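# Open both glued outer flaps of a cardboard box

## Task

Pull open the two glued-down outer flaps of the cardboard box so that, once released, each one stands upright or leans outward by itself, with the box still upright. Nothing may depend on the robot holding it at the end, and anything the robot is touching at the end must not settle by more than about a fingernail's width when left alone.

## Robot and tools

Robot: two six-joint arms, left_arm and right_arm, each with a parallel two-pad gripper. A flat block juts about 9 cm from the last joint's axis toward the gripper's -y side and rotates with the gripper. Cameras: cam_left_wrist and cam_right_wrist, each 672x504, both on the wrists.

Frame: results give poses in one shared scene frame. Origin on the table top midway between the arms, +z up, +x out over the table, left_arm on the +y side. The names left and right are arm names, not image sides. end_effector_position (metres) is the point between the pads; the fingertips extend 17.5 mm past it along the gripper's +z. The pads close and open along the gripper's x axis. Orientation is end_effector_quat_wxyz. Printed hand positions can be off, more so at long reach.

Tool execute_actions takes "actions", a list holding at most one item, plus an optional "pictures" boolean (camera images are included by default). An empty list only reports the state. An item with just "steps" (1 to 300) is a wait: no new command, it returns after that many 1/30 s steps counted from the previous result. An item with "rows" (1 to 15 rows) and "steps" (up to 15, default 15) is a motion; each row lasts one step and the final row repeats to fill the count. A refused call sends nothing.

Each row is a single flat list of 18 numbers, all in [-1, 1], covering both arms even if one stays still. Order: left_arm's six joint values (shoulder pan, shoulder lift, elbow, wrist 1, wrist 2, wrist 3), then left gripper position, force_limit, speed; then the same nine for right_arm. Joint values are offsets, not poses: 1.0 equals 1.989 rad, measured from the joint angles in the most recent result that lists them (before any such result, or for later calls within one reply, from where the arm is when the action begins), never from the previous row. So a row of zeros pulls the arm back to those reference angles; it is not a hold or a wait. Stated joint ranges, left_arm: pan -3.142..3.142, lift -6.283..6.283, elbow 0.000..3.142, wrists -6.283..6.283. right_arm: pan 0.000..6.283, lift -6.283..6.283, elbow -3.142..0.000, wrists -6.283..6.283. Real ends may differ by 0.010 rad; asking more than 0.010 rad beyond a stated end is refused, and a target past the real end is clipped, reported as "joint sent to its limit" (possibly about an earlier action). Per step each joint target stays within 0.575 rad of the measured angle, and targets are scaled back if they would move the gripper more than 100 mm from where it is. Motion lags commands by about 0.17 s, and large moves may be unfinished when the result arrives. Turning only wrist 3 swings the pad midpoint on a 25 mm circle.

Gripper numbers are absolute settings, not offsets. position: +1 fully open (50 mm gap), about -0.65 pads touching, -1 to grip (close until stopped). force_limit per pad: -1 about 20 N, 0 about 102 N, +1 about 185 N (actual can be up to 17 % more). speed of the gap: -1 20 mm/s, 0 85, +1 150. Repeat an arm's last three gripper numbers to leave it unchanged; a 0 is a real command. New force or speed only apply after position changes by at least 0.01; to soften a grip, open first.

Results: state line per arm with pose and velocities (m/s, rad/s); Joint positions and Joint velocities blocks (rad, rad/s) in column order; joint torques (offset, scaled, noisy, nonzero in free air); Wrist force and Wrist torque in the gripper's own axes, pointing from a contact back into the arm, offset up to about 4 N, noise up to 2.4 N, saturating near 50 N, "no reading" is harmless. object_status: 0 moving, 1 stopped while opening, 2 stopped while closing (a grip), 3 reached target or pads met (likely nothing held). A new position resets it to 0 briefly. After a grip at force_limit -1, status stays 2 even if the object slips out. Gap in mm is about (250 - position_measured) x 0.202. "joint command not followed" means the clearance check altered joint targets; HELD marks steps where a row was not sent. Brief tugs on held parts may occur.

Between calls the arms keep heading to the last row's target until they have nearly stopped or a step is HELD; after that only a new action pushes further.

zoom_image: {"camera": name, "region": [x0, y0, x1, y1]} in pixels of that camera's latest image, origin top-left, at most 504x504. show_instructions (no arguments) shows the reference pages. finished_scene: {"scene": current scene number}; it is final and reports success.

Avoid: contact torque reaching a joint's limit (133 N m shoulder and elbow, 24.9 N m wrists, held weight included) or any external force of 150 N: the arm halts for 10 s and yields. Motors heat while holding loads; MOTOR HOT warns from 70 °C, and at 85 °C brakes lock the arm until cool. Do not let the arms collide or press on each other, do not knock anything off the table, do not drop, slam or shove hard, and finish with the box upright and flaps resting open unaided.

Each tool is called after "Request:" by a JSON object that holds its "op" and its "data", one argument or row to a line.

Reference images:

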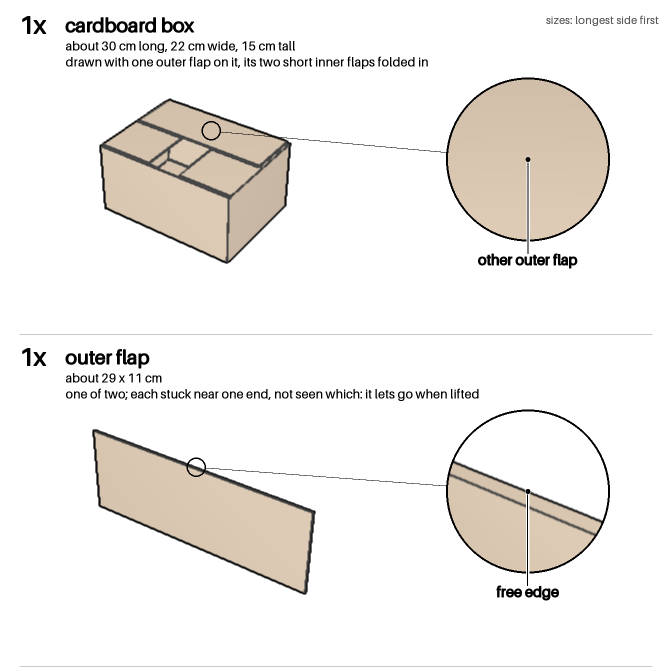

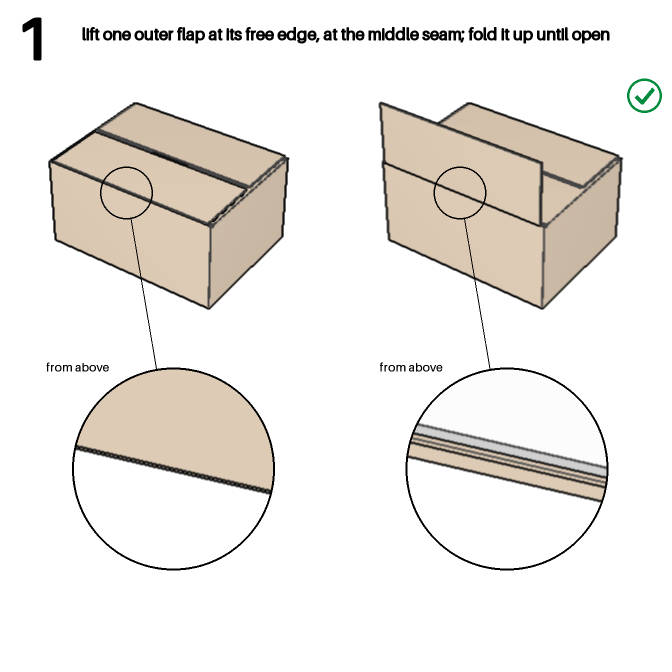

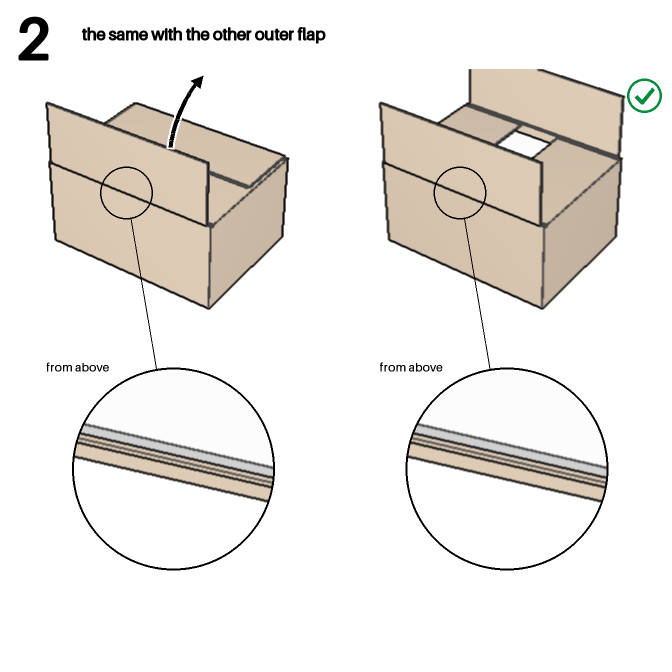

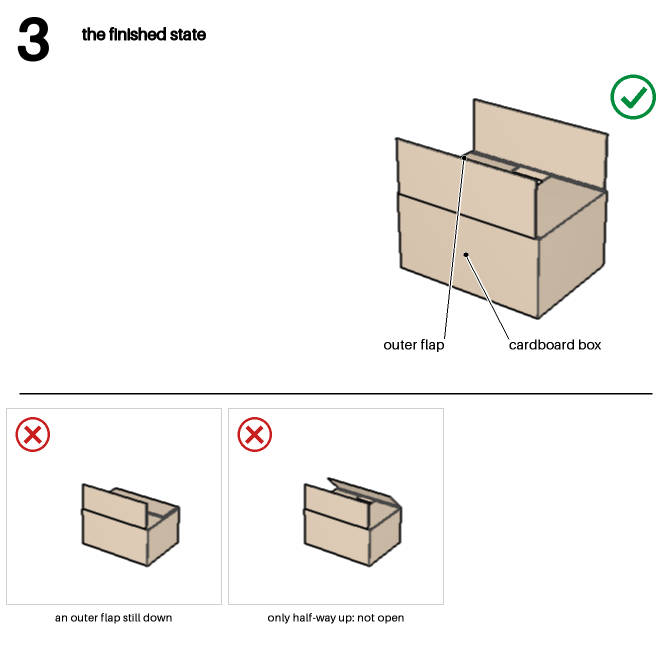

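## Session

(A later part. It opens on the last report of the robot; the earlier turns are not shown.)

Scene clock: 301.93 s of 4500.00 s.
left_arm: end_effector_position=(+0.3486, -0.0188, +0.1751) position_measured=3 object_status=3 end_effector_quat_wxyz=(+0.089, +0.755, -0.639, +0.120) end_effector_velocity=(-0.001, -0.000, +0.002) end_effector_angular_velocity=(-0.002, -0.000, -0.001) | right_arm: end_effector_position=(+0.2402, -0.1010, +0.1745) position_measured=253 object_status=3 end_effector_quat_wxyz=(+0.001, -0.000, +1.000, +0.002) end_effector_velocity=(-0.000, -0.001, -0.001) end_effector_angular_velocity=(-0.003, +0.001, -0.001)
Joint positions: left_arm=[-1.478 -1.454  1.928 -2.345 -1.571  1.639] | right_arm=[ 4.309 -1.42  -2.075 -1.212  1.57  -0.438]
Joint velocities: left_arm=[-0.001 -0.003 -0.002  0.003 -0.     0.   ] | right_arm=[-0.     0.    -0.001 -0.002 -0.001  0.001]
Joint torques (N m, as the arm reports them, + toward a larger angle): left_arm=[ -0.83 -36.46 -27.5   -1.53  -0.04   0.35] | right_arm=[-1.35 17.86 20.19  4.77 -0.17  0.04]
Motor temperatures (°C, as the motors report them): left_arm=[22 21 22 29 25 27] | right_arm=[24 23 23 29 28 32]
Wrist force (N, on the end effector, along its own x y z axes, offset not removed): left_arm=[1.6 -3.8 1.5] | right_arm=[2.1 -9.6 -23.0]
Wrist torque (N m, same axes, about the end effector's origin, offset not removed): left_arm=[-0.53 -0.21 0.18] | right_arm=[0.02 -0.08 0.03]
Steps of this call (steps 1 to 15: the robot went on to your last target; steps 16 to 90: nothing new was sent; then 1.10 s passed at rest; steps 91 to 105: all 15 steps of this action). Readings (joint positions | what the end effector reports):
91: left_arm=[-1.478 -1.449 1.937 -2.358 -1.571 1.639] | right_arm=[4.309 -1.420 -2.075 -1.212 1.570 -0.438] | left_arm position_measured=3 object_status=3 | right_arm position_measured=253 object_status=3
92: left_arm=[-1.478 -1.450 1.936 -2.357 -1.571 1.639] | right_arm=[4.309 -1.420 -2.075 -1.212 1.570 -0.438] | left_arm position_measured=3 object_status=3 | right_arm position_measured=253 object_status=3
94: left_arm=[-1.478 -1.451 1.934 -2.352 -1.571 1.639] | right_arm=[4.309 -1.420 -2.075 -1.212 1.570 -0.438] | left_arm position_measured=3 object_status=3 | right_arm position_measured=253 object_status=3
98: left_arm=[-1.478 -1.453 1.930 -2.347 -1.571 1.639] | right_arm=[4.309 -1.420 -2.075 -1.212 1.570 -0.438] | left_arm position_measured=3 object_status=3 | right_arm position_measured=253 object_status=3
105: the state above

Request:
{"op": "execute_actions", "data": {
  "actions": [
    {"rows":[[0,-0.003,-0.005,0.008,0,0,1,0,0,0,0,0,0,0,0,-1,0,0],[0,-0.003,-0.005,0.008,0,0,1,0,0,0,0,0,0,0,0,-1,0,0],[0,-0.003,-0.005,0.008,0,0,1,0,0,0,0,0,0,0,0,-1,0,0],[0,-0.003,-0.005,0.008,0,0,1,0,0,0,0,0,0,0,0,-1,0,0],[0,-0.003,-0.005,0.008,0,0,1,0,0,0,0,0,0,0,0,-1,0,0],[0,-0.003,-0.005,0.008,0,0,1,0,0,0,0,0,0,0,0,-1,0,0],[0,-0.003,-0.005,0.008,0,0,1,0,0,0,0,0,0,0,0,-1,0,0],[0,-0.003,-0.005,0.008,0,0,1,0,0,0,0,0,0,0,0,-1,0,0],[0,-0.003,-0.005,0.008,0,0,1,0,0,0,0,0,0,0,0,-1,0,0],[0,-0.003,-0.005,0.008,0,0,1,0,0,0,0,0,0,0,0,-1,0,0],[0,-0.0081,0.0007,0.0074,0,0,1,0,0,0,0,0,0,0,0,-1,0,0]],"steps":15}
  ],
  "pictures": false
}}

Request:
{"op": "execute_actions", "data": {
  "actions": [
    {"steps":15}
  ],
  "pictures": false
}}

Request:
{"op": "execute_actions", "data": {
  "actions": [
    {"rows":[[0,0.003,0.005,-0.008,0,0,1,0,0,0,0,0,0,0,0,-1,0,0]],"steps":15}
  ],
  "pictures": false
}}

Request:
{"op": "execute_actions", "data": {
  "actions": [
    {"rows":[[0,0.0034,-0.0038,0.0004,0,0,1,0,0,0,0,0,0,0,0,-1,0,0]],"steps":15}
  ]
}}

Scene clock: 326.70 s of 4500.00 s.
left_arm: end_effector_position=(+0.3481, -0.0167, +0.1809) position_measured=3 object_status=3 end_effector_quat_wxyz=(+0.089, +0.755, -0.639, +0.120) end_effector_velocity=(-0.004, +0.015, +0.001) end_effector_angular_velocity=(+0.000, +0.000, -0.000) | right_arm: end_effector_position=(+0.2402, -0.1011, +0.1745) position_measured=253 object_status=3 end_effector_quat_wxyz=(+0.001, -0.000, +1.000, +0.002) end_effector_velocity=(-0.000, -0.001, -0.001) end_effector_angular_velocity=(-0.002, +0.001, -0.001)
Joint positions: left_arm=[-1.478 -1.466  1.925 -2.33  -1.571  1.639] | right_arm=[ 4.309 -1.42  -2.075 -1.212  1.57  -0.438]
Joint velocities: left_arm=[-0.001 -0.037  0.037 -0.    -0.    -0.001] | right_arm=[-0.     0.001 -0.002 -0.001 -0.     0.001]
Joint torques (N m, as the arm reports them, + toward a larger angle): left_arm=[ -1.31 -37.48 -14.31  -2.33  -0.04   0.4 ] | right_arm=[-1.15 17.06 21.99  3.    0.14 -0.16]
Motor temperatures (°C, as the motors report them): left_arm=[22 21 22 29 25 27] | right_arm=[24 23 23 29 28 32]
Wrist force (N, on the end effector, along its own x y z axes, offset not removed): left_arm=[3.9 -4.7 3.2] | right_arm=[2.3 -9.1 -24.8]
Wrist torque (N m, same axes, about the end effector's origin, offset not removed): left_arm=[-0.66 0.06 0.03] | right_arm=[0.07 -0.22 -0.10]
Steps of this call (steps 1 to 15: the robot went on to your last target; steps 16 to 90: nothing new was sent; then 21.27 s passed at rest; steps 91 to 105: all 15 steps of this action). Readings (joint positions | what the end effector reports):
91: left_arm=[-1.478 -1.455 1.928 -2.344 -1.571 1.639] | right_arm=[4.309 -1.420 -2.075 -1.212 1.570 -0.438] | left_arm position_measured=3 object_status=3 | right_arm position_measured=253 object_status=3
92: left_arm=[-1.478 -1.455 1.927 -2.343 -1.571 1.639] | right_arm=[4.309 -1.420 -2.075 -1.212 1.570 -0.438] | left_arm position_measured=3 object_status=3 | right_arm position_measured=253 object_status=3
94: left_arm=[-1.478 -1.457 1.924 -2.338 -1.571 1.639] | right_arm=[4.309 -1.420 -2.075 -1.212 1.570 -0.438] | left_arm position_measured=3 object_status=3 | right_arm position_measured=253 object_status=3
98: left_arm=[-1.478 -1.459 1.921 -2.332 -1.571 1.639] | right_arm=[4.309 -1.420 -2.075 -1.212 1.570 -0.438] | left_arm position_measured=3 object_status=3 | right_arm position_measured=253 object_status=3
105: the state above

Scene clock: 327.20 s of 4500.00 s.
left_arm: end_effector_position=(+0.3476, -0.0147, +0.1810) position_measured=3 object_status=3 end_effector_quat_wxyz=(+0.089, +0.755, -0.639, +0.120) end_effector_velocity=(-0.001, -0.000, +0.000) end_effector_angular_velocity=(-0.000, -0.000, -0.001) | right_arm: end_effector_position=(+0.2402, -0.1010, +0.1745) position_measured=253 object_status=3 end_effector_quat_wxyz=(+0.002, -0.000, +1.000, +0.002) end_effector_velocity=(+0.000, +0.001, +0.001) end_effector_angular_velocity=(+0.002, -0.001, -0.002)
Joint positions: left_arm=[-1.478 -1.47   1.93  -2.33  -1.571  1.639] | right_arm=[ 4.309 -1.42  -2.075 -1.212  1.57  -0.438]
Joint velocities: left_arm=[-0.001 -0.001  0.001 -0.     0.     0.   ] | right_arm=[-0.    -0.     0.001  0.001 -0.     0.002]
Joint torques (N m, as the arm reports them, + toward a larger angle): left_arm=[ -0.85 -36.39 -11.22  -1.98  -0.1    0.25] | right_arm=[-1.33 17.02 20.88 -0.56 -0.08 -0.26]
Motor temperatures (°C, as the motors report them): left_arm=[22 21 22 29 25 27] | right_arm=[24 23 23 29 28 32]
Wrist force (N, on the end effector, along its own x y z axes, offset not removed): left_arm=[11.7 5.0 4.4] | right_arm=[-4.3 7.2 -17.4]
Wrist torque (N m, same axes, about the end effector's origin, offset not removed): left_arm=[0.33 0.18 -0.01] | right_arm=[-0.34 0.07 -0.07]
Steps of this call (steps 1 to 15: the robot went on to your last target). Readings (joint positions | what the end effector reports):
1: left_arm=[-1.478 -1.467 1.926 -2.330 -1.571 1.639] | right_arm=[4.309 -1.420 -2.075 -1.212 1.570 -0.438] | left_arm position_measured=3 object_status=3 | right_arm position_measured=253 object_status=3
2: left_arm=[-1.478 -1.468 1.927 -2.330 -1.571 1.639] | right_arm=[4.309 -1.420 -2.075 -1.212 1.570 -0.438] | left_arm position_measured=3 object_status=3 | right_arm position_measured=253 object_status=3
4: left_arm=[-1.478 -1.469 1.928 -2.330 -1.571 1.639] | right_arm=[4.309 -1.420 -2.075 -1.212 1.570 -0.438] | left_arm position_measured=3 object_status=3 | right_arm position_measured=253 object_status=3
8: left_arm=[-1.478 -1.470 1.929 -2.330 -1.571 1.639] | right_arm=[4.309 -1.420 -2.075 -1.212 1.570 -0.438] | left_arm position_measured=3 object_status=3 | right_arm position_measured=253 object_status=3
15: the state above
All arms were judged still, so your last target was given up. Only a new action makes them travel on or press farther. Fingers that are still opening or closing keep moving.

Scene clock: 327.70 s of 4500.00 s.
left_arm: end_effector_position=(+0.3476, -0.0145, +0.1755) position_measured=3 object_status=3 end_effector_quat_wxyz=(+0.089, +0.755, -0.639, +0.120) end_effector_velocity=(-0.000, -0.000, -0.002) end_effector_angular_velocity=(+0.001, +0.000, -0.001) | right_arm: end_effector_position=(+0.2402, -0.1010, +0.1745) position_measured=253 object_status=3 end_effector_quat_wxyz=(+0.002, -0.000, +1.000, +0.002) end_effector_velocity=(-0.000, -0.000, -0.001) end_effector_angular_velocity=(-0.001, +0.001, +0.001)
Joint positions: left_arm=[-1.478 -1.465  1.939 -2.346 -1.571  1.639] | right_arm=[ 4.309 -1.42  -2.075 -1.212  1.57  -0.438]
Joint velocities: left_arm=[-0.001  0.002  0.002 -0.004 -0.     0.   ] | right_arm=[ 0.    -0.001 -0.001 -0.     0.001 -0.   ]
Joint torques (N m, as the arm reports them, + toward a larger angle): left_arm=[ -1.16 -19.    -4.51   0.3   -0.02   0.34] | right_arm=[-1.3  18.26 21.79 -0.81  0.09 -0.08]
Motor temperatures (°C, as the motors report them): left_arm=[22 21 22 29 25 27] | right_arm=[24 23 23 29 28 32]
Wrist force (N, on the end effector, along its own x y z axes, offset not removed): left_arm=[16.9 4.3 -3.7] | right_arm=[-3.8 7.8 -18.1]
Wrist torque (N m, same axes, about the end effector's origin, offset not removed): left_arm=[0.50 0.29 -0.14] | right_arm=[-0.10 0.10 -0.05]
Steps of this call (steps 1 to 15: all 15 steps of this action). Readings (joint positions | what the end effector reports):
1: left_arm=[-1.478 -1.470 1.930 -2.330 -1.571 1.639] | right_arm=[4.309 -1.420 -2.075 -1.212 1.570 -0.438] | left_arm position_measured=3 object_status=3 | right_arm position_measured=253 object_status=3
2: left_arm=[-1.478 -1.470 1.931 -2.331 -1.571 1.639] | right_arm=[4.309 -1.420 -2.075 -1.212 1.570 -0.438] | left_arm position_measured=3 object_status=3 | right_arm position_measured=253 object_status=3
4: left_arm=[-1.478 -1.468 1.934 -2.337 -1.571 1.639] | right_arm=[4.309 -1.420 -2.075 -1.212 1.570 -0.438] | left_arm position_measured=3 object_status=3 | right_arm position_measured=253 object_status=3
8: left_arm=[-1.478 -1.466 1.938 -2.343 -1.571 1.639] | right_arm=[4.309 -1.420 -2.075 -1.212 1.570 -0.438] | left_arm position_measured=3 object_status=3 | right_arm position_measured=253 object_status=3
15: the state above

Scene clock: 328.20 s of 4500.00 s.
left_arm: end_effector_position=(+0.3482, -0.0173, +0.1754) position_measured=3 object_status=3 end_effector_quat_wxyz=(+0.089, +0.755, -0.639, +0.120) end_effector_velocity=(+0.001, -0.000, +0.000) end_effector_angular_velocity=(-0.000, -0.000, +0.001) | right_arm: end_effector_position=(+0.2402, -0.1011, +0.1745) position_measured=253 object_status=3 end_effector_quat_wxyz=(+0.001, -0.000, +1.000, +0.002) end_effector_velocity=(+0.000, -0.000, +0.001) end_effector_angular_velocity=(+0.001, -0.002, -0.001)
Joint positions: left_arm=[-1.478 -1.458  1.932 -2.345 -1.571  1.639] | right_arm=[ 4.309 -1.42  -2.075 -1.212  1.57  -0.438]
Joint velocities: left_arm=[ 0.002  0.002 -0.002 -0.     0.     0.001] | right_arm=[ 0.     0.002 -0.     0.001 -0.002  0.001]
Joint torques (N m, as the arm reports them, + toward a larger angle): left_arm=[ -1.3  -21.49 -31.95  -4.63  -0.1    0.27] | right_arm=[-0.47 17.54 21.42  2.58 -0.07  0.13]
Motor temperatures (°C, as the motors report them): left_arm=[22 21 22 29 25 27] | right_arm=[24 23 23 29 28 32]
Wrist force (N, on the end effector, along its own x y z axes, offset not removed): left_arm=[-10.7 -3.6 -4.8] | right_arm=[4.4 -12.6 -25.9]
Wrist torque (N m, same axes, about the end effector's origin, offset not removed): left_arm=[0.08 -0.51 0.25] | right_arm=[-0.34 -0.03 -0.05]
Steps of this call (steps 1 to 15: all 15 steps of this action). Readings (joint positions | what the end effector reports):
1: left_arm=[-1.478 -1.465 1.939 -2.346 -1.571 1.639] | right_arm=[4.309 -1.420 -2.075 -1.212 1.570 -0.438] | left_arm position_measured=3 object_status=3 | right_arm position_measured=253 object_status=3
2: left_arm=[-1.478 -1.464 1.939 -2.346 -1.571 1.639] | right_arm=[4.309 -1.420 -2.075 -1.212 1.570 -0.438] | left_arm position_measured=3 object_status=3 | right_arm position_measured=253 object_status=3
4: left_arm=[-1.478 -1.462 1.937 -2.345 -1.571 1.639] | right_arm=[4.309 -1.420 -2.075 -1.212 1.570 -0.438] | left_arm position_measured=3 object_status=3 | right_arm position_measured=253 object_status=3
8: left_arm=[-1.478 -1.459 1.934 -2.345 -1.571 1.639] | right_arm=[4.309 -1.420 -2.075 -1.212 1.570 -0.438] | left_arm position_measured=3 object_status=3 | right_arm position_measured=253 object_status=3
15: the state above

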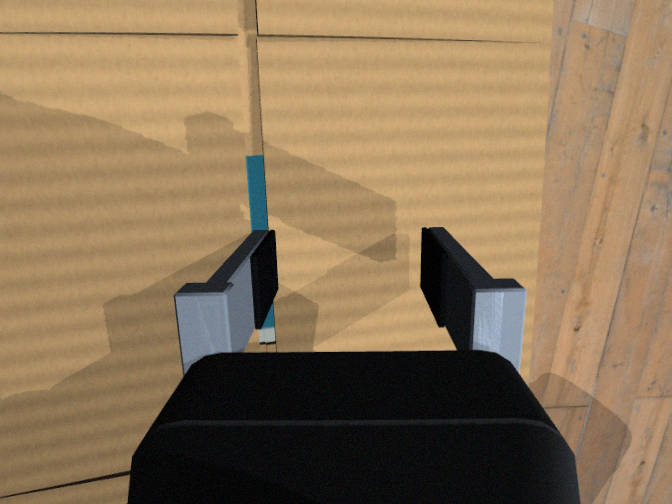

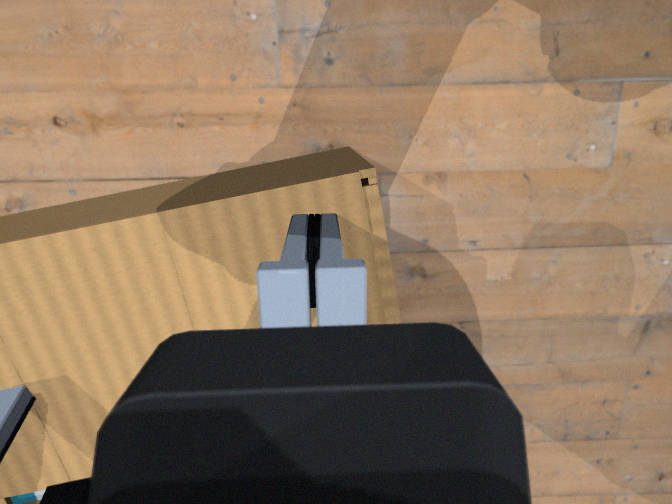

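Request:
{"op": "execute_actions", "data": {
  "actions": [
    {"rows":[[0,-0.006,-0.01,0.016,0,0,1,0,0,0,0,0,0,0,0,-1,0,0],[0,-0.006,-0.01,0.016,0,0,1,0,0,0,0,0,0,0,0,-1,0,0],[0,-0.006,-0.01,0.016,0,0,1,0,0,0,0,0,0,0,0,-1,0,0],[0,-0.006,-0.01,0.016,0,0,1,0,0,0,0,0,0,0,0,-1,0,0],[0,-0.006,-0.01,0.016,0,0,1,0,0,0,0,0,0,0,0,-1,0,0],[0,-0.006,-0.01,0.016,0,0,1,0,0,0,0,0,0,0,0,-1,0,0],[0,-0.006,-0.01,0.016,0,0,1,0,0,0,0,0,0,0,0,-1,0,0],[0,-0.006,-0.01,0.016,0,0,1,0,0,0,0,0,0,0,0,-1,0,0],[0,-0.006,-0.01,0.016,0,0,1,0,0,0,0,0,0,0,0,-1,0,0],[0,-0.006,-0.01,0.016,0,0,1,0,0,0,0,0,0,0,0,-1,0,0],[0,-0.0105,-0.0049,0.0154,0,0,1,0,0,0,0,0,0,0,0,-1,0,0]],"steps":15}
  ],
  "pictures": false
}}

Request:
{"op": "execute_actions", "data": {
  "actions": [
    {"steps":15}
  ],
  "pictures": false
}}

Request:
{"op": "execute_actions", "data": {
  "actions": [
    {"rows":[[0,0.0045,0.0075,-0.012,0,0,1,0,0,0,0,0,0,0,0,-1,0,0]],"steps":15}
  ],
  "pictures": false
}}

Request:
{"op": "execute_actions", "data": {
  "actions": [
    {"steps":10}
  ]
}}

Scene clock: 340.83 s of 4500.00 s.
left_arm: end_effector_position=(+0.3479, -0.0157, +0.1868) position_measured=3 object_status=3 end_effector_quat_wxyz=(+0.089, +0.755, -0.639, +0.121) end_effector_velocity=(-0.003, +0.014, +0.003) end_effector_angular_velocity=(+0.001, +0.000, +0.001) | right_arm: end_effector_position=(+0.2402, -0.1010, +0.1745) position_measured=253 object_status=3 end_effector_quat_wxyz=(+0.002, -0.000, +1.000, +0.002) end_effector_velocity=(+0.000, +0.000, -0.000) end_effector_angular_velocity=(-0.001, -0.001, +0.001)
Joint positions: left_arm=[-1.478 -1.475  1.918 -2.315 -1.571  1.639] | right_arm=[ 4.309 -1.42  -2.075 -1.212  1.57  -0.438]
Joint velocities: left_arm=[ 0.    -0.035  0.03   0.005  0.    -0.   ] | right_arm=[ 0.    -0.001  0.    -0.    -0.001 -0.001]
Joint torques (N m, as the arm reports them, + toward a larger angle): left_arm=[ -0.79 -36.71 -15.17  -2.02  -0.03   0.42] | right_arm=[-1.53 16.77 20.26  2.87  0.   -0.31]
Motor temperatures (°C, as the motors report them): left_arm=[22 21 22 29 25 27] | right_arm=[24 23 23 29 28 32]
Wrist force (N, on the end effector, along its own x y z axes, offset not removed): left_arm=[-1.2 -5.7 2.3] | right_arm=[4.5 -10.4 -28.6]
Wrist torque (N m, same axes, about the end effector's origin, offset not removed): left_arm=[-0.87 0.12 0.02] | right_arm=[0.51 0.32 -0.04]
Steps of this call (steps 1 to 15: the robot went on to your last target; steps 16 to 90: nothing new was sent; then 9.13 s passed at rest; steps 91 to 105: all 15 steps of this action). Readings (joint positions | what the end effector reports):
91: left_arm=[-1.478 -1.458 1.932 -2.345 -1.571 1.639] | right_arm=[4.309 -1.420 -2.075 -1.212 1.570 -0.438] | left_arm position_measured=3 object_status=3 | right_arm position_measured=253 object_status=3
92: left_arm=[-1.478 -1.459 1.930 -2.343 -1.571 1.639] | right_arm=[4.309 -1.420 -2.075 -1.212 1.570 -0.438] | left_arm position_measured=3 object_status=3 | right_arm position_measured=253 object_status=3
94: left_arm=[-1.478 -1.463 1.924 -2.332 -1.571 1.639] | right_arm=[4.309 -1.420 -2.075 -1.212 1.570 -0.438] | left_arm position_measured=3 object_status=3 | right_arm position_measured=253 object_status=3
98: left_arm=[-1.478 -1.467 1.916 -2.320 -1.571 1.639] | right_arm=[4.309 -1.420 -2.075 -1.212 1.570 -0.438] | left_arm position_measured=3 object_status=3 | right_arm position_measured=253 object_status=3
105: the state above

Scene clock: 341.33 s of 4500.00 s.
left_arm: end_effector_position=(+0.3474, -0.0139, +0.1871) position_measured=3 object_status=3 end_effector_quat_wxyz=(+0.089, +0.755, -0.639, +0.120) end_effector_velocity=(+0.000, -0.001, +0.002) end_effector_angular_velocity=(-0.003, -0.001, -0.001) | right_arm: end_effector_position=(+0.2402, -0.1010, +0.1745) position_measured=253 object_status=3 end_effector_quat_wxyz=(+0.001, -0.000, +1.000, +0.002) end_effector_velocity=(-0.000, +0.000, +0.001) end_effector_angular_velocity=(+0.002, +0.000, +0.001)
Joint positions: left_arm=[-1.478 -1.479  1.922 -2.314 -1.571  1.639] | right_arm=[ 4.309 -1.42  -2.075 -1.212  1.57  -0.438]
Joint velocities: left_arm=[-0.001 -0.001 -0.002 -0.     0.     0.001] | right_arm=[ 0.     0.001  0.     0.     0.001 -0.   ]
Joint torques (N m, as the arm reports them, + toward a larger angle): left_arm=[ -0.95 -37.47 -17.06  -2.18  -0.02   0.28] | right_arm=[-1.55 17.41 19.98  1.81 -0.01  0.03]
Motor temperatures (°C, as the motors report them): left_arm=[22 21 22 29 25 27] | right_arm=[24 23 23 29 28 32]
Wrist force (N, on the end effector, along its own x y z axes, offset not removed): left_arm=[-1.1 -3.3 2.1] | right_arm=[2.7 -10.6 -25.8]
Wrist torque (N m, same axes, about the end effector's origin, offset not removed): left_arm=[-0.49 0.09 0.09] | right_arm=[0.10 0.33 0.01]
Steps of this call (steps 1 to 15: the robot went on to your last target). Readings (joint positions | what the end effector reports):
1: left_arm=[-1.478 -1.476 1.919 -2.315 -1.571 1.639] | right_arm=[4.309 -1.420 -2.075 -1.212 1.570 -0.438] | left_arm position_measured=3 object_status=3 | right_arm position_measured=253 object_status=3
2: left_arm=[-1.478 -1.476 1.920 -2.314 -1.571 1.639] | right_arm=[4.309 -1.420 -2.075 -1.212 1.570 -0.438] | left_arm position_measured=3 object_status=3 | right_arm position_measured=253 object_status=3
4: left_arm=[-1.478 -1.478 1.921 -2.314 -1.571 1.639] | right_arm=[4.309 -1.420 -2.075 -1.212 1.570 -0.438] | left_arm position_measured=3 object_status=3 | right_arm position_measured=253 object_status=3
8: left_arm=[-1.478 -1.479 1.922 -2.314 -1.571 1.639] | right_arm=[4.309 -1.420 -2.075 -1.212 1.570 -0.438] | left_arm position_measured=3 object_status=3 | right_arm position_measured=253 object_status=3
15: the state above
All arms were judged still, so your last target was given up. Only a new action makes them travel on or press farther. Fingers that are still opening or closing keep moving.

Scene clock: 341.83 s of 4500.00 s.
left_arm: end_effector_position=(+0.3474, -0.0136, +0.1786) position_measured=3 object_status=3 end_effector_quat_wxyz=(+0.089, +0.755, -0.639, +0.120) end_effector_velocity=(+0.001, +0.001, -0.003) end_effector_angular_velocity=(+0.002, +0.001, +0.002) | right_arm: end_effector_position=(+0.2402, -0.1010, +0.1745) position_measured=253 object_status=3 end_effector_quat_wxyz=(+0.001, -0.000, +1.000, +0.002) end_effector_velocity=(+0.000, +0.000, +0.000) end_effector_angular_velocity=(-0.000, -0.001, -0.001)
Joint positions: left_arm=[-1.478 -1.47   1.937 -2.337 -1.571  1.639] | right_arm=[ 4.309 -1.42  -2.075 -1.212  1.57  -0.438]
Joint velocities: left_arm=[ 0.001  0.003  0.005 -0.006  0.    -0.001] | right_arm=[-0.    -0.     0.001 -0.001 -0.001  0.001]
Joint torques (N m, as the arm reports them, + toward a larger angle): left_arm=[ -0.56 -21.64 -15.45  -4.5    0.     0.32] | right_arm=[-1.05 16.83 20.53  1.66  0.14 -0.15]
Motor temperatures (°C, as the motors report them): left_arm=[22 21 22 29 25 27] | right_arm=[24 23 23 29 28 32]
Wrist force (N, on the end effector, along its own x y z axes, offset not removed): left_arm=[3.9 -0.1 -1.8] | right_arm=[3.5 -9.8 -27.3]
Wrist torque (N m, same axes, about the end effector's origin, offset not removed): left_arm=[0.13 -0.53 0.23] | right_arm=[0.16 0.26 0.12]
Steps of this call (steps 1 to 15: all 15 steps of this action). Readings (joint positions | what the end effector reports):
1: left_arm=[-1.478 -1.479 1.922 -2.314 -1.571 1.639] | right_arm=[4.309 -1.420 -2.075 -1.212 1.570 -0.438] | left_arm position_measured=3 object_status=3 | right_arm position_measured=253 object_status=3
2: left_arm=[-1.478 -1.478 1.923 -2.316 -1.571 1.639] | right_arm=[4.309 -1.420 -2.075 -1.212 1.570 -0.438] | left_arm position_measured=3 object_status=3 | right_arm position_measured=253 object_status=3
4: left_arm=[-1.478 -1.476 1.928 -2.324 -1.571 1.639] | right_arm=[4.309 -1.420 -2.075 -1.212 1.570 -0.438] | left_arm position_measured=3 object_status=3 | right_arm position_measured=253 object_status=3
8: left_arm=[-1.478 -1.472 1.934 -2.333 -1.571 1.639] | right_arm=[4.309 -1.420 -2.075 -1.212 1.570 -0.438] | left_arm position_measured=3 object_status=3 | right_arm position_measured=253 object_status=3
15: the state above

Scene clock: 342.17 s of 4500.00 s.
left_arm: end_effector_position=(+0.3474, -0.0136, +0.1783) position_measured=3 object_status=3 end_effector_quat_wxyz=(+0.089, +0.755, -0.639, +0.120) end_effector_velocity=(-0.000, +0.001, -0.002) end_effector_angular_velocity=(+0.002, +0.001, -0.001) | right_arm: end_effector_position=(+0.2402, -0.1010, +0.1745) position_measured=253 object_status=3 end_effector_quat_wxyz=(+0.001, -0.000, +1.000, +0.002) end_effector_velocity=(-0.001, -0.000, -0.001) end_effector_angular_velocity=(-0.001, +0.003, -0.000)
Joint positions: left_arm=[-1.478 -1.47   1.937 -2.338 -1.571  1.639] | right_arm=[ 4.309 -1.42  -2.075 -1.212  1.57  -0.438]
Joint velocities: left_arm=[-0.     0.     0.003 -0.    -0.     0.   ] | right_arm=[ 0.    -0.001 -0.    -0.001  0.002  0.001]
Joint torques (N m, as the arm reports them, + toward a larger angle): left_arm=[ -0.85 -21.4  -14.88  -4.41  -0.06   0.22] | right_arm=[-1.06 15.94 20.41  1.88 -0.12 -0.48]
Motor temperatures (°C, as the motors report them): left_arm=[22 21 22 29 25 27] | right_arm=[24 23 23 29 28 32]
Wrist force (N, on the end effector, along its own x y z axes, offset not removed): left_arm=[1.1 -1.1 1.5] | right_arm=[4.3 -10.8 -26.4]
Wrist torque (N m, same axes, about the end effector's origin, offset not removed): left_arm=[-0.14 0.15 0.19] | right_arm=[0.19 0.23 -0.04]
Steps of this call (steps 1 to 10: the robot went on to your last target). Readings (joint positions | what the end effector reports):
1: left_arm=[-1.478 -1.470 1.937 -2.337 -1.571 1.639] | right_arm=[4.309 -1.420 -2.075 -1.212 1.570 -0.438] | left_arm position_measured=3 object_status=3 | right_arm position_measured=253 object_status=3
2: left_arm=[-1.478 -1.470 1.937 -2.338 -1.571 1.639] | right_arm=[4.309 -1.420 -2.075 -1.212 1.570 -0.438] | left_arm position_measured=3 object_status=3 | right_arm position_measured=253 object_status=3
4: left_arm=[-1.478 -1.470 1.937 -2.338 -1.571 1.639] | right_arm=[4.309 -1.420 -2.075 -1.212 1.570 -0.438] | left_arm position_measured=3 object_status=3 | right_arm position_measured=253 object_status=3
8: left_arm=[-1.478 -1.470 1.937 -2.338 -1.571 1.639] | right_arm=[4.309 -1.420 -2.075 -1.212 1.570 -0.438] | left_arm position_measured=3 object_status=3 | right_arm position_measured=253 object_status=3
10: the state above

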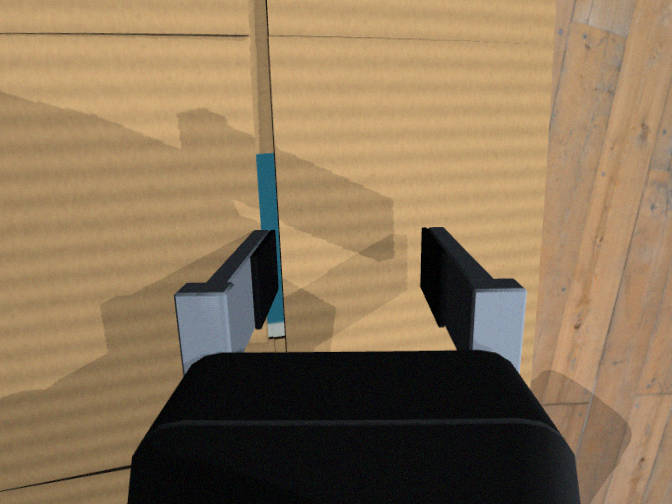

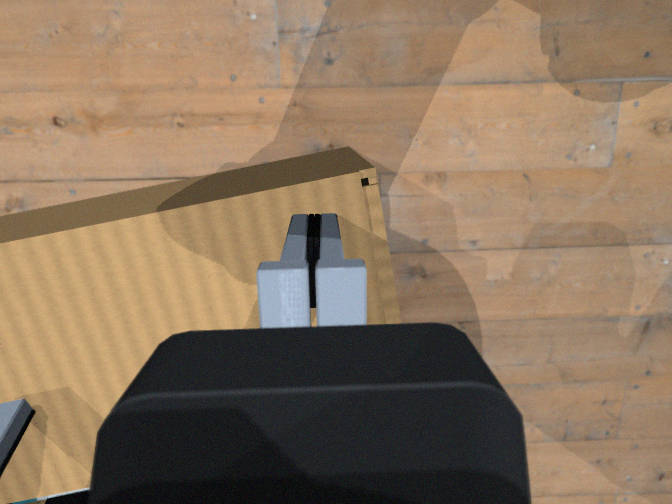

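Good; down 2 mm more, then sideways 2.5 mm.

Request:
{"op": "execute_actions", "data": {
  "actions": [
    {"rows":[[0,0.001,0.0017,-0.0027,0,0,1,0,0,0,0,0,0,0,0,-1,0,0]],"steps":15}
  ],
  "pictures": false
}}

Request:
{"op": "execute_actions", "data": {
  "actions": [
    {"rows":[[0,0.0028,-0.0032,0.0004,0,0,1,0,0,0,0,0,0,0,0,-1,0,0]],"steps":15}
  ]
}}

Scene clock: 348.10 s of 4500.00 s.
left_arm: end_effector_position=(+0.3473, -0.0135, +0.1764) position_measured=3 object_status=3 end_effector_quat_wxyz=(+0.089, +0.755, -0.639, +0.120) end_effector_velocity=(+0.001, +0.001, -0.001) end_effector_angular_velocity=(+0.001, -0.000, +0.001) | right_arm: end_effector_position=(+0.2402, -0.1010, +0.1745) position_measured=253 object_status=3 end_effector_quat_wxyz=(+0.001, -0.000, +1.000, +0.002) end_effector_velocity=(+0.000, +0.000, +0.001) end_effector_angular_velocity=(+0.000, -0.001, -0.002)
Joint positions: left_arm=[-1.478 -1.468  1.94  -2.343 -1.571  1.639] | right_arm=[ 4.309 -1.42  -2.075 -1.212  1.57  -0.438]
Joint velocities: left_arm=[ 0.001  0.     0.001 -0.001  0.     0.   ] | right_arm=[-0.    -0.001  0.002 -0.001 -0.     0.001]
Joint torques (N m, as the arm reports them, + toward a larger angle): left_arm=[ -1.07 -19.93 -12.89  -3.9   -0.04   0.29] | right_arm=[-0.33 16.61 21.16  2.72 -0.25 -0.02]
Motor temperatures (°C, as the motors report them): left_arm=[22 21 22 29 25 27] | right_arm=[24 23 23 29 28 32]
Wrist force (N, on the end effector, along its own x y z axes, offset not removed): left_arm=[1.8 -1.1 2.0] | right_arm=[2.5 -9.7 -29.9]
Wrist torque (N m, same axes, about the end effector's origin, offset not removed): left_arm=[-0.06 0.25 0.14] | right_arm=[0.18 0.33 0.03]
Steps of this call (steps 1 to 15: the robot went on to your last target; steps 16 to 90: nothing new was sent; then 2.43 s passed at rest; steps 91 to 105: all 15 steps of this action). Readings (joint positions | what the end effector reports):
91: left_arm=[-1.478 -1.470 1.937 -2.338 -1.571 1.639] | right_arm=[4.309 -1.420 -2.075 -1.212 1.570 -0.438] | left_arm position_measured=3 object_status=3 | right_arm position_measured=253 object_status=3
92: left_arm=[-1.478 -1.470 1.937 -2.338 -1.571 1.639] | right_arm=[4.309 -1.420 -2.075 -1.212 1.570 -0.438] | left_arm position_measured=3 object_status=3 | right_arm position_measured=253 object_status=3
94: left_arm=[-1.478 -1.469 1.939 -2.340 -1.571 1.639] | right_arm=[4.309 -1.420 -2.075 -1.212 1.570 -0.438] | left_arm position_measured=3 object_status=3 | right_arm position_measured=253 object_status=3
98: left_arm=[-1.478 -1.469 1.940 -2.342 -1.571 1.639] | right_arm=[4.309 -1.420 -2.075 -1.212 1.570 -0.438] | left_arm position_measured=3 object_status=3 | right_arm position_measured=253 object_status=3
105: the state above

Scene clock: 348.60 s of 4500.00 s.
left_arm: end_effector_position=(+0.3479, -0.0158, +0.1764) position_measured=3 object_status=3 end_effector_quat_wxyz=(+0.088, +0.755, -0.639, +0.120) end_effector_velocity=(+0.001, -0.000, -0.000) end_effector_angular_velocity=(-0.000, +0.000, +0.002) | right_arm: end_effector_position=(+0.2402, -0.1010, +0.1745) position_measured=253 object_status=3 end_effector_quat_wxyz=(+0.001, -0.000, +1.000, +0.002) end_effector_velocity=(+0.000, +0.000, +0.000) end_effector_angular_velocity=(+0.001, -0.001, -0.000)
Joint positions: left_arm=[-1.478 -1.463  1.934 -2.342 -1.571  1.639] | right_arm=[ 4.309 -1.42  -2.075 -1.212  1.57  -0.438]
Joint velocities: left_arm=[ 0.001  0.001 -0.001 -0.     0.    -0.001] | right_arm=[ 0.     0.001  0.     0.    -0.     0.001]
Joint torques (N m, as the arm reports them, + toward a larger angle): left_arm=[ -0.9  -19.08 -32.67  -5.96  -0.03   0.18] | right_arm=[-1.41 17.6  20.36  2.64 -0.07 -0.09]
Motor temperatures (°C, as the motors report them): left_arm=[22 21 22 29 25 27] | right_arm=[24 23 23 29 28 32]
Wrist force (N, on the end effector, along its own x y z axes, offset not removed): left_arm=[-16.1 -4.6 -7.4] | right_arm=[2.7 -10.5 -25.8]
Wrist torque (N m, same axes, about the end effector's origin, offset not removed): left_arm=[-0.55 0.28 0.22] | right_arm=[-0.05 -0.04 -0.13]
Steps of this call (steps 1 to 15: all 15 steps of this action). Readings (joint positions | what the end effector reports):
1: left_arm=[-1.478 -1.468 1.940 -2.343 -1.571 1.639] | right_arm=[4.309 -1.420 -2.075 -1.212 1.570 -0.438] | left_arm position_measured=3 object_status=3 | right_arm position_measured=253 object_status=3
2: left_arm=[-1.478 -1.468 1.940 -2.343 -1.571 1.639] | right_arm=[4.309 -1.420 -2.075 -1.212 1.570 -0.438] | left_arm position_measured=3 object_status=3 | right_arm position_measured=253 object_status=3
4: left_arm=[-1.478 -1.466 1.938 -2.343 -1.571 1.639] | right_arm=[4.309 -1.420 -2.075 -1.212 1.570 -0.438] | left_arm position_measured=3 object_status=3 | right_arm position_measured=253 object_status=3
8: left_arm=[-1.478 -1.464 1.935 -2.342 -1.571 1.639] | right_arm=[4.309 -1.420 -2.075 -1.212 1.570 -0.438] | left_arm position_measured=3 object_status=3 | right_arm position_measured=253 object_status=3
15: the state above

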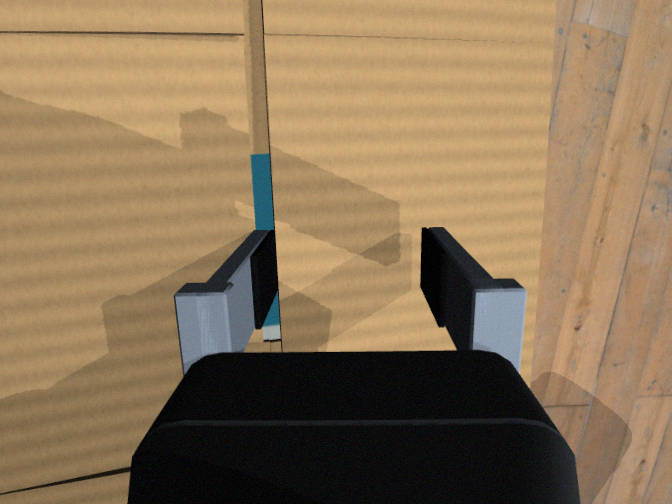

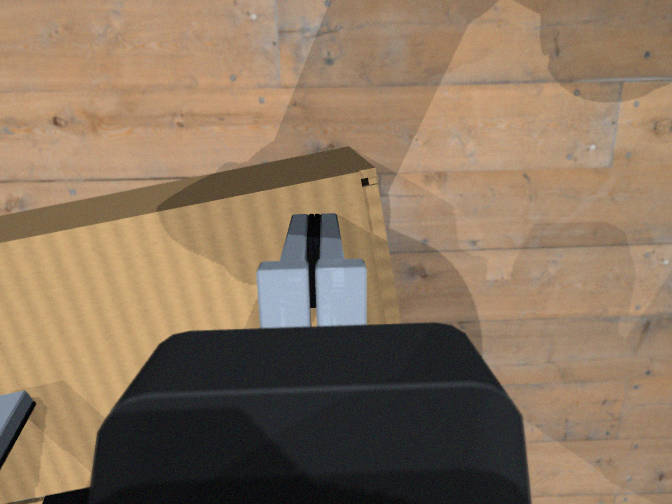

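Request:
{"op": "execute_actions", "data": {
  "actions": [
    {"rows":[[0,0.0002,-0.002,0.0018,0,0,1,0,0,0,0,0,0,0,0,-1,0,0],[0,0.0002,-0.002,0.0018,0,0,1,0,0,0,0,0,0,0,0,-1,0,0],[0,0.0002,-0.002,0.0018,0,0,1,0,0,0,0,0,0,0,0,-1,0,0],[0,-0.0005,-0.0045,0.005,0,0,1,0,0,0,0,0,0,0,0,-1,0,0],[0,-0.0005,-0.0045,0.005,0,0,1,0,0,0,0,0,0,0,0,-1,0,0],[0,-0.0005,-0.0045,0.005,0,0,1,0,0,0,0,0,0,0,0,-1,0,0],[0,-0.0013,-0.0069,0.0082,0,0,1,0,0,0,0,0,0,0,0,-1,0,0]],"steps":15}
  ]
}}

Scene clock: 356.70 s of 4500.00 s.
left_arm: end_effector_position=(+0.3483, -0.0174, +0.1816) position_measured=3 object_status=3 end_effector_quat_wxyz=(+0.088, +0.755, -0.639, +0.120) end_effector_velocity=(+0.000, -0.001, +0.005) end_effector_angular_velocity=(-0.001, -0.000, -0.000) | right_arm: end_effector_position=(+0.2402, -0.1011, +0.1745) position_measured=253 object_status=3 end_effector_quat_wxyz=(+0.001, -0.000, +1.000, +0.002) end_effector_velocity=(-0.000, -0.000, -0.001) end_effector_angular_velocity=(-0.001, +0.001, +0.001)
Joint positions: left_arm=[-1.478 -1.465  1.922 -2.328 -1.571  1.639] | right_arm=[ 4.309 -1.42  -2.075 -1.212  1.57  -0.438]
Joint velocities: left_arm=[ 0.    -0.003 -0.011  0.013  0.     0.   ] | right_arm=[ 0.    -0.    -0.001  0.001  0.    -0.001]
Joint torques (N m, as the arm reports them, + toward a larger angle): left_arm=[ -2.3  -39.54 -36.29  -5.83  -1.9    0.31] | right_arm=[-1.98 17.87 21.08  3.04 -0.02 -0.04]
Motor temperatures (°C, as the motors report them): left_arm=[22 21 23 29 25 27] | right_arm=[24 23 23 29 28 32]
Wrist force (N, on the end effector, along its own x y z axes, offset not removed): left_arm=[-16.6 -11.8 -2.3] | right_arm=[8.9 -15.1 -29.7]
Wrist torque (N m, same axes, about the end effector's origin, offset not removed): left_arm=[0.07 0.13 0.63] | right_arm=[-0.03 0.55 -0.04]
Steps of this call (steps 1 to 15: the robot went on to your last target; steps 16 to 90: nothing new was sent; then 4.60 s passed at rest; steps 91 to 105: all 15 steps of this action). Readings (joint positions | what the end effector reports):
91: left_arm=[-1.478 -1.463 1.934 -2.342 -1.571 1.639] | right_arm=[4.309 -1.420 -2.075 -1.212 1.570 -0.438] | left_arm position_measured=3 object_status=3 | right_arm position_measured=253 object_status=3
92: left_arm=[-1.478 -1.463 1.934 -2.342 -1.571 1.639] | right_arm=[4.309 -1.420 -2.075 -1.212 1.570 -0.438] | left_arm position_measured=3 object_status=3 | right_arm position_measured=253 object_status=3
94: left_arm=[-1.478 -1.462 1.932 -2.341 -1.571 1.639] | right_arm=[4.309 -1.420 -2.075 -1.212 1.570 -0.438] | left_arm position_measured=3 object_status=3 | right_arm position_measured=253 object_status=3
98: left_arm=[-1.478 -1.463 1.928 -2.335 -1.571 1.639] | right_arm=[4.309 -1.420 -2.075 -1.212 1.570 -0.438] | left_arm position_measured=3 object_status=3 | right_arm position_measured=253 object_status=3
105: the state above

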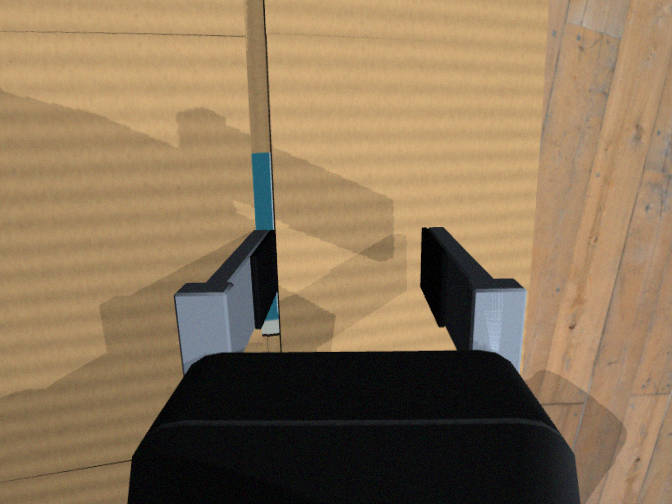

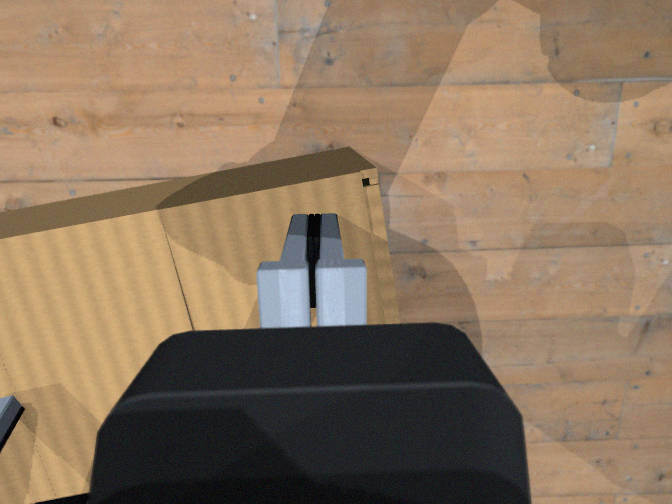

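It's lifting. Continue.

Request:
{"op": "execute_actions", "data": {
  "actions": [
    {"rows":[[0,0.0002,-0.002,0.0018,0,0,1,0,0,0,0,0,0,0,0,-1,0,0],[0,0.0002,-0.002,0.0018,0,0,1,0,0,0,0,0,0,0,0,-1,0,0],[0,0.0002,-0.002,0.0018,0,0,1,0,0,0,0,0,0,0,0,-1,0,0],[0,-0.0005,-0.0045,0.005,0,0,1,0,0,0,0,0,0,0,0,-1,0,0],[0,-0.0005,-0.0045,0.005,0,0,1,0,0,0,0,0,0,0,0,-1,0,0],[0,-0.0005,-0.0045,0.005,0,0,1,0,0,0,0,0,0,0,0,-1,0,0],[0,-0.0013,-0.0069,0.0082,0,0,1,0,0,0,0,0,0,0,0,-1,0,0]],"steps":15}
  ]
}}

Scene clock: 365.63 s of 4500.00 s.
left_arm: end_effector_position=(+0.3486, -0.0189, +0.1869) position_measured=3 object_status=3 end_effector_quat_wxyz=(+0.088, +0.755, -0.639, +0.120) end_effector_velocity=(+0.001, -0.000, +0.004) end_effector_angular_velocity=(+0.000, +0.000, +0.002) | right_arm: end_effector_position=(+0.2402, -0.1010, +0.1745) position_measured=253 object_status=3 end_effector_quat_wxyz=(+0.001, -0.000, +1.000, +0.002) end_effector_velocity=(-0.000, -0.001, -0.000) end_effector_angular_velocity=(-0.001, -0.000, -0.001)
Joint positions: left_arm=[-1.478 -1.467  1.909 -2.313 -1.571  1.639] | right_arm=[ 4.309 -1.42  -2.075 -1.212  1.57  -0.438]
Joint velocities: left_arm=[ 0.001 -0.003 -0.009  0.013 -0.    -0.   ] | right_arm=[-0.     0.001 -0.001 -0.001 -0.001  0.001]
Joint torques (N m, as the arm reports them, + toward a larger angle): left_arm=[-13.96 -38.49 -36.53  -6.52  -4.23   0.28] | right_arm=[-0.22 10.6  20.41  6.33 -0.24 -0.23]
Motor temperatures (°C, as the motors report them): left_arm=[22 21 23 29 25 27] | right_arm=[24 23 23 29 28 32]
Wrist force (N, on the end effector, along its own x y z axes, offset not removed): left_arm=[-16.5 -13.6 1.8] | right_arm=[12.6 -14.9 -30.0]
Wrist torque (N m, same axes, about the end effector's origin, offset not removed): left_arm=[0.17 -0.59 0.34] | right_arm=[0.16 0.02 -0.18]
Steps of this call (steps 1 to 15: the robot went on to your last target; steps 16 to 90: nothing new was sent; then 5.43 s passed at rest; steps 91 to 105: all 15 steps of this action). Readings (joint positions | what the end effector reports):
91: left_arm=[-1.478 -1.465 1.921 -2.326 -1.571 1.639] | right_arm=[4.309 -1.420 -2.075 -1.212 1.570 -0.438] | left_arm position_measured=3 object_status=3 | right_arm position_measured=253 object_status=3
92: left_arm=[-1.478 -1.465 1.920 -2.326 -1.571 1.639] | right_arm=[4.309 -1.420 -2.075 -1.212 1.570 -0.438] | left_arm position_measured=3 object_status=3 | right_arm position_measured=253 object_status=3
94: left_arm=[-1.478 -1.465 1.919 -2.325 -1.571 1.639] | right_arm=[4.309 -1.420 -2.075 -1.212 1.570 -0.438] | left_arm position_measured=3 object_status=3 | right_arm position_measured=253 object_status=3
98: left_arm=[-1.478 -1.466 1.915 -2.320 -1.571 1.639] | right_arm=[4.309 -1.420 -2.075 -1.212 1.570 -0.438] | left_arm position_measured=3 object_status=3 | right_arm position_measured=253 object_status=3
105: the state above

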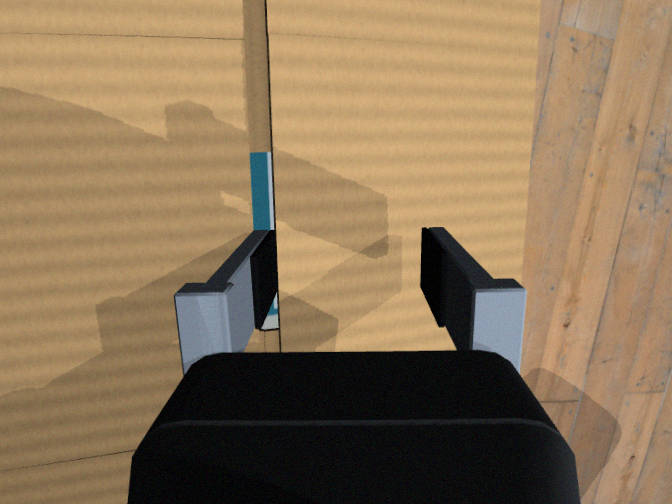

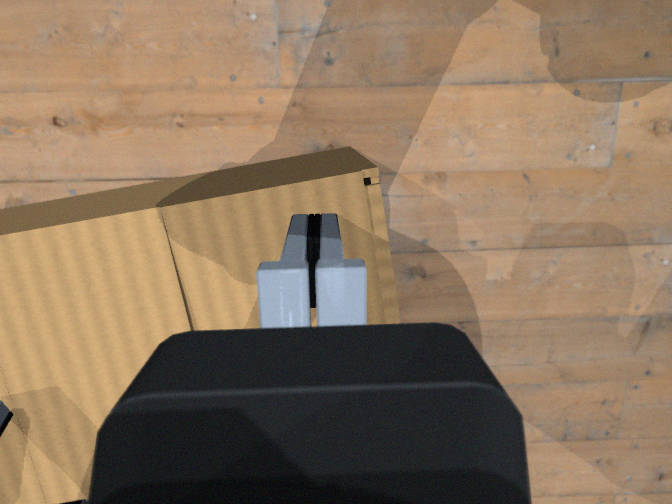

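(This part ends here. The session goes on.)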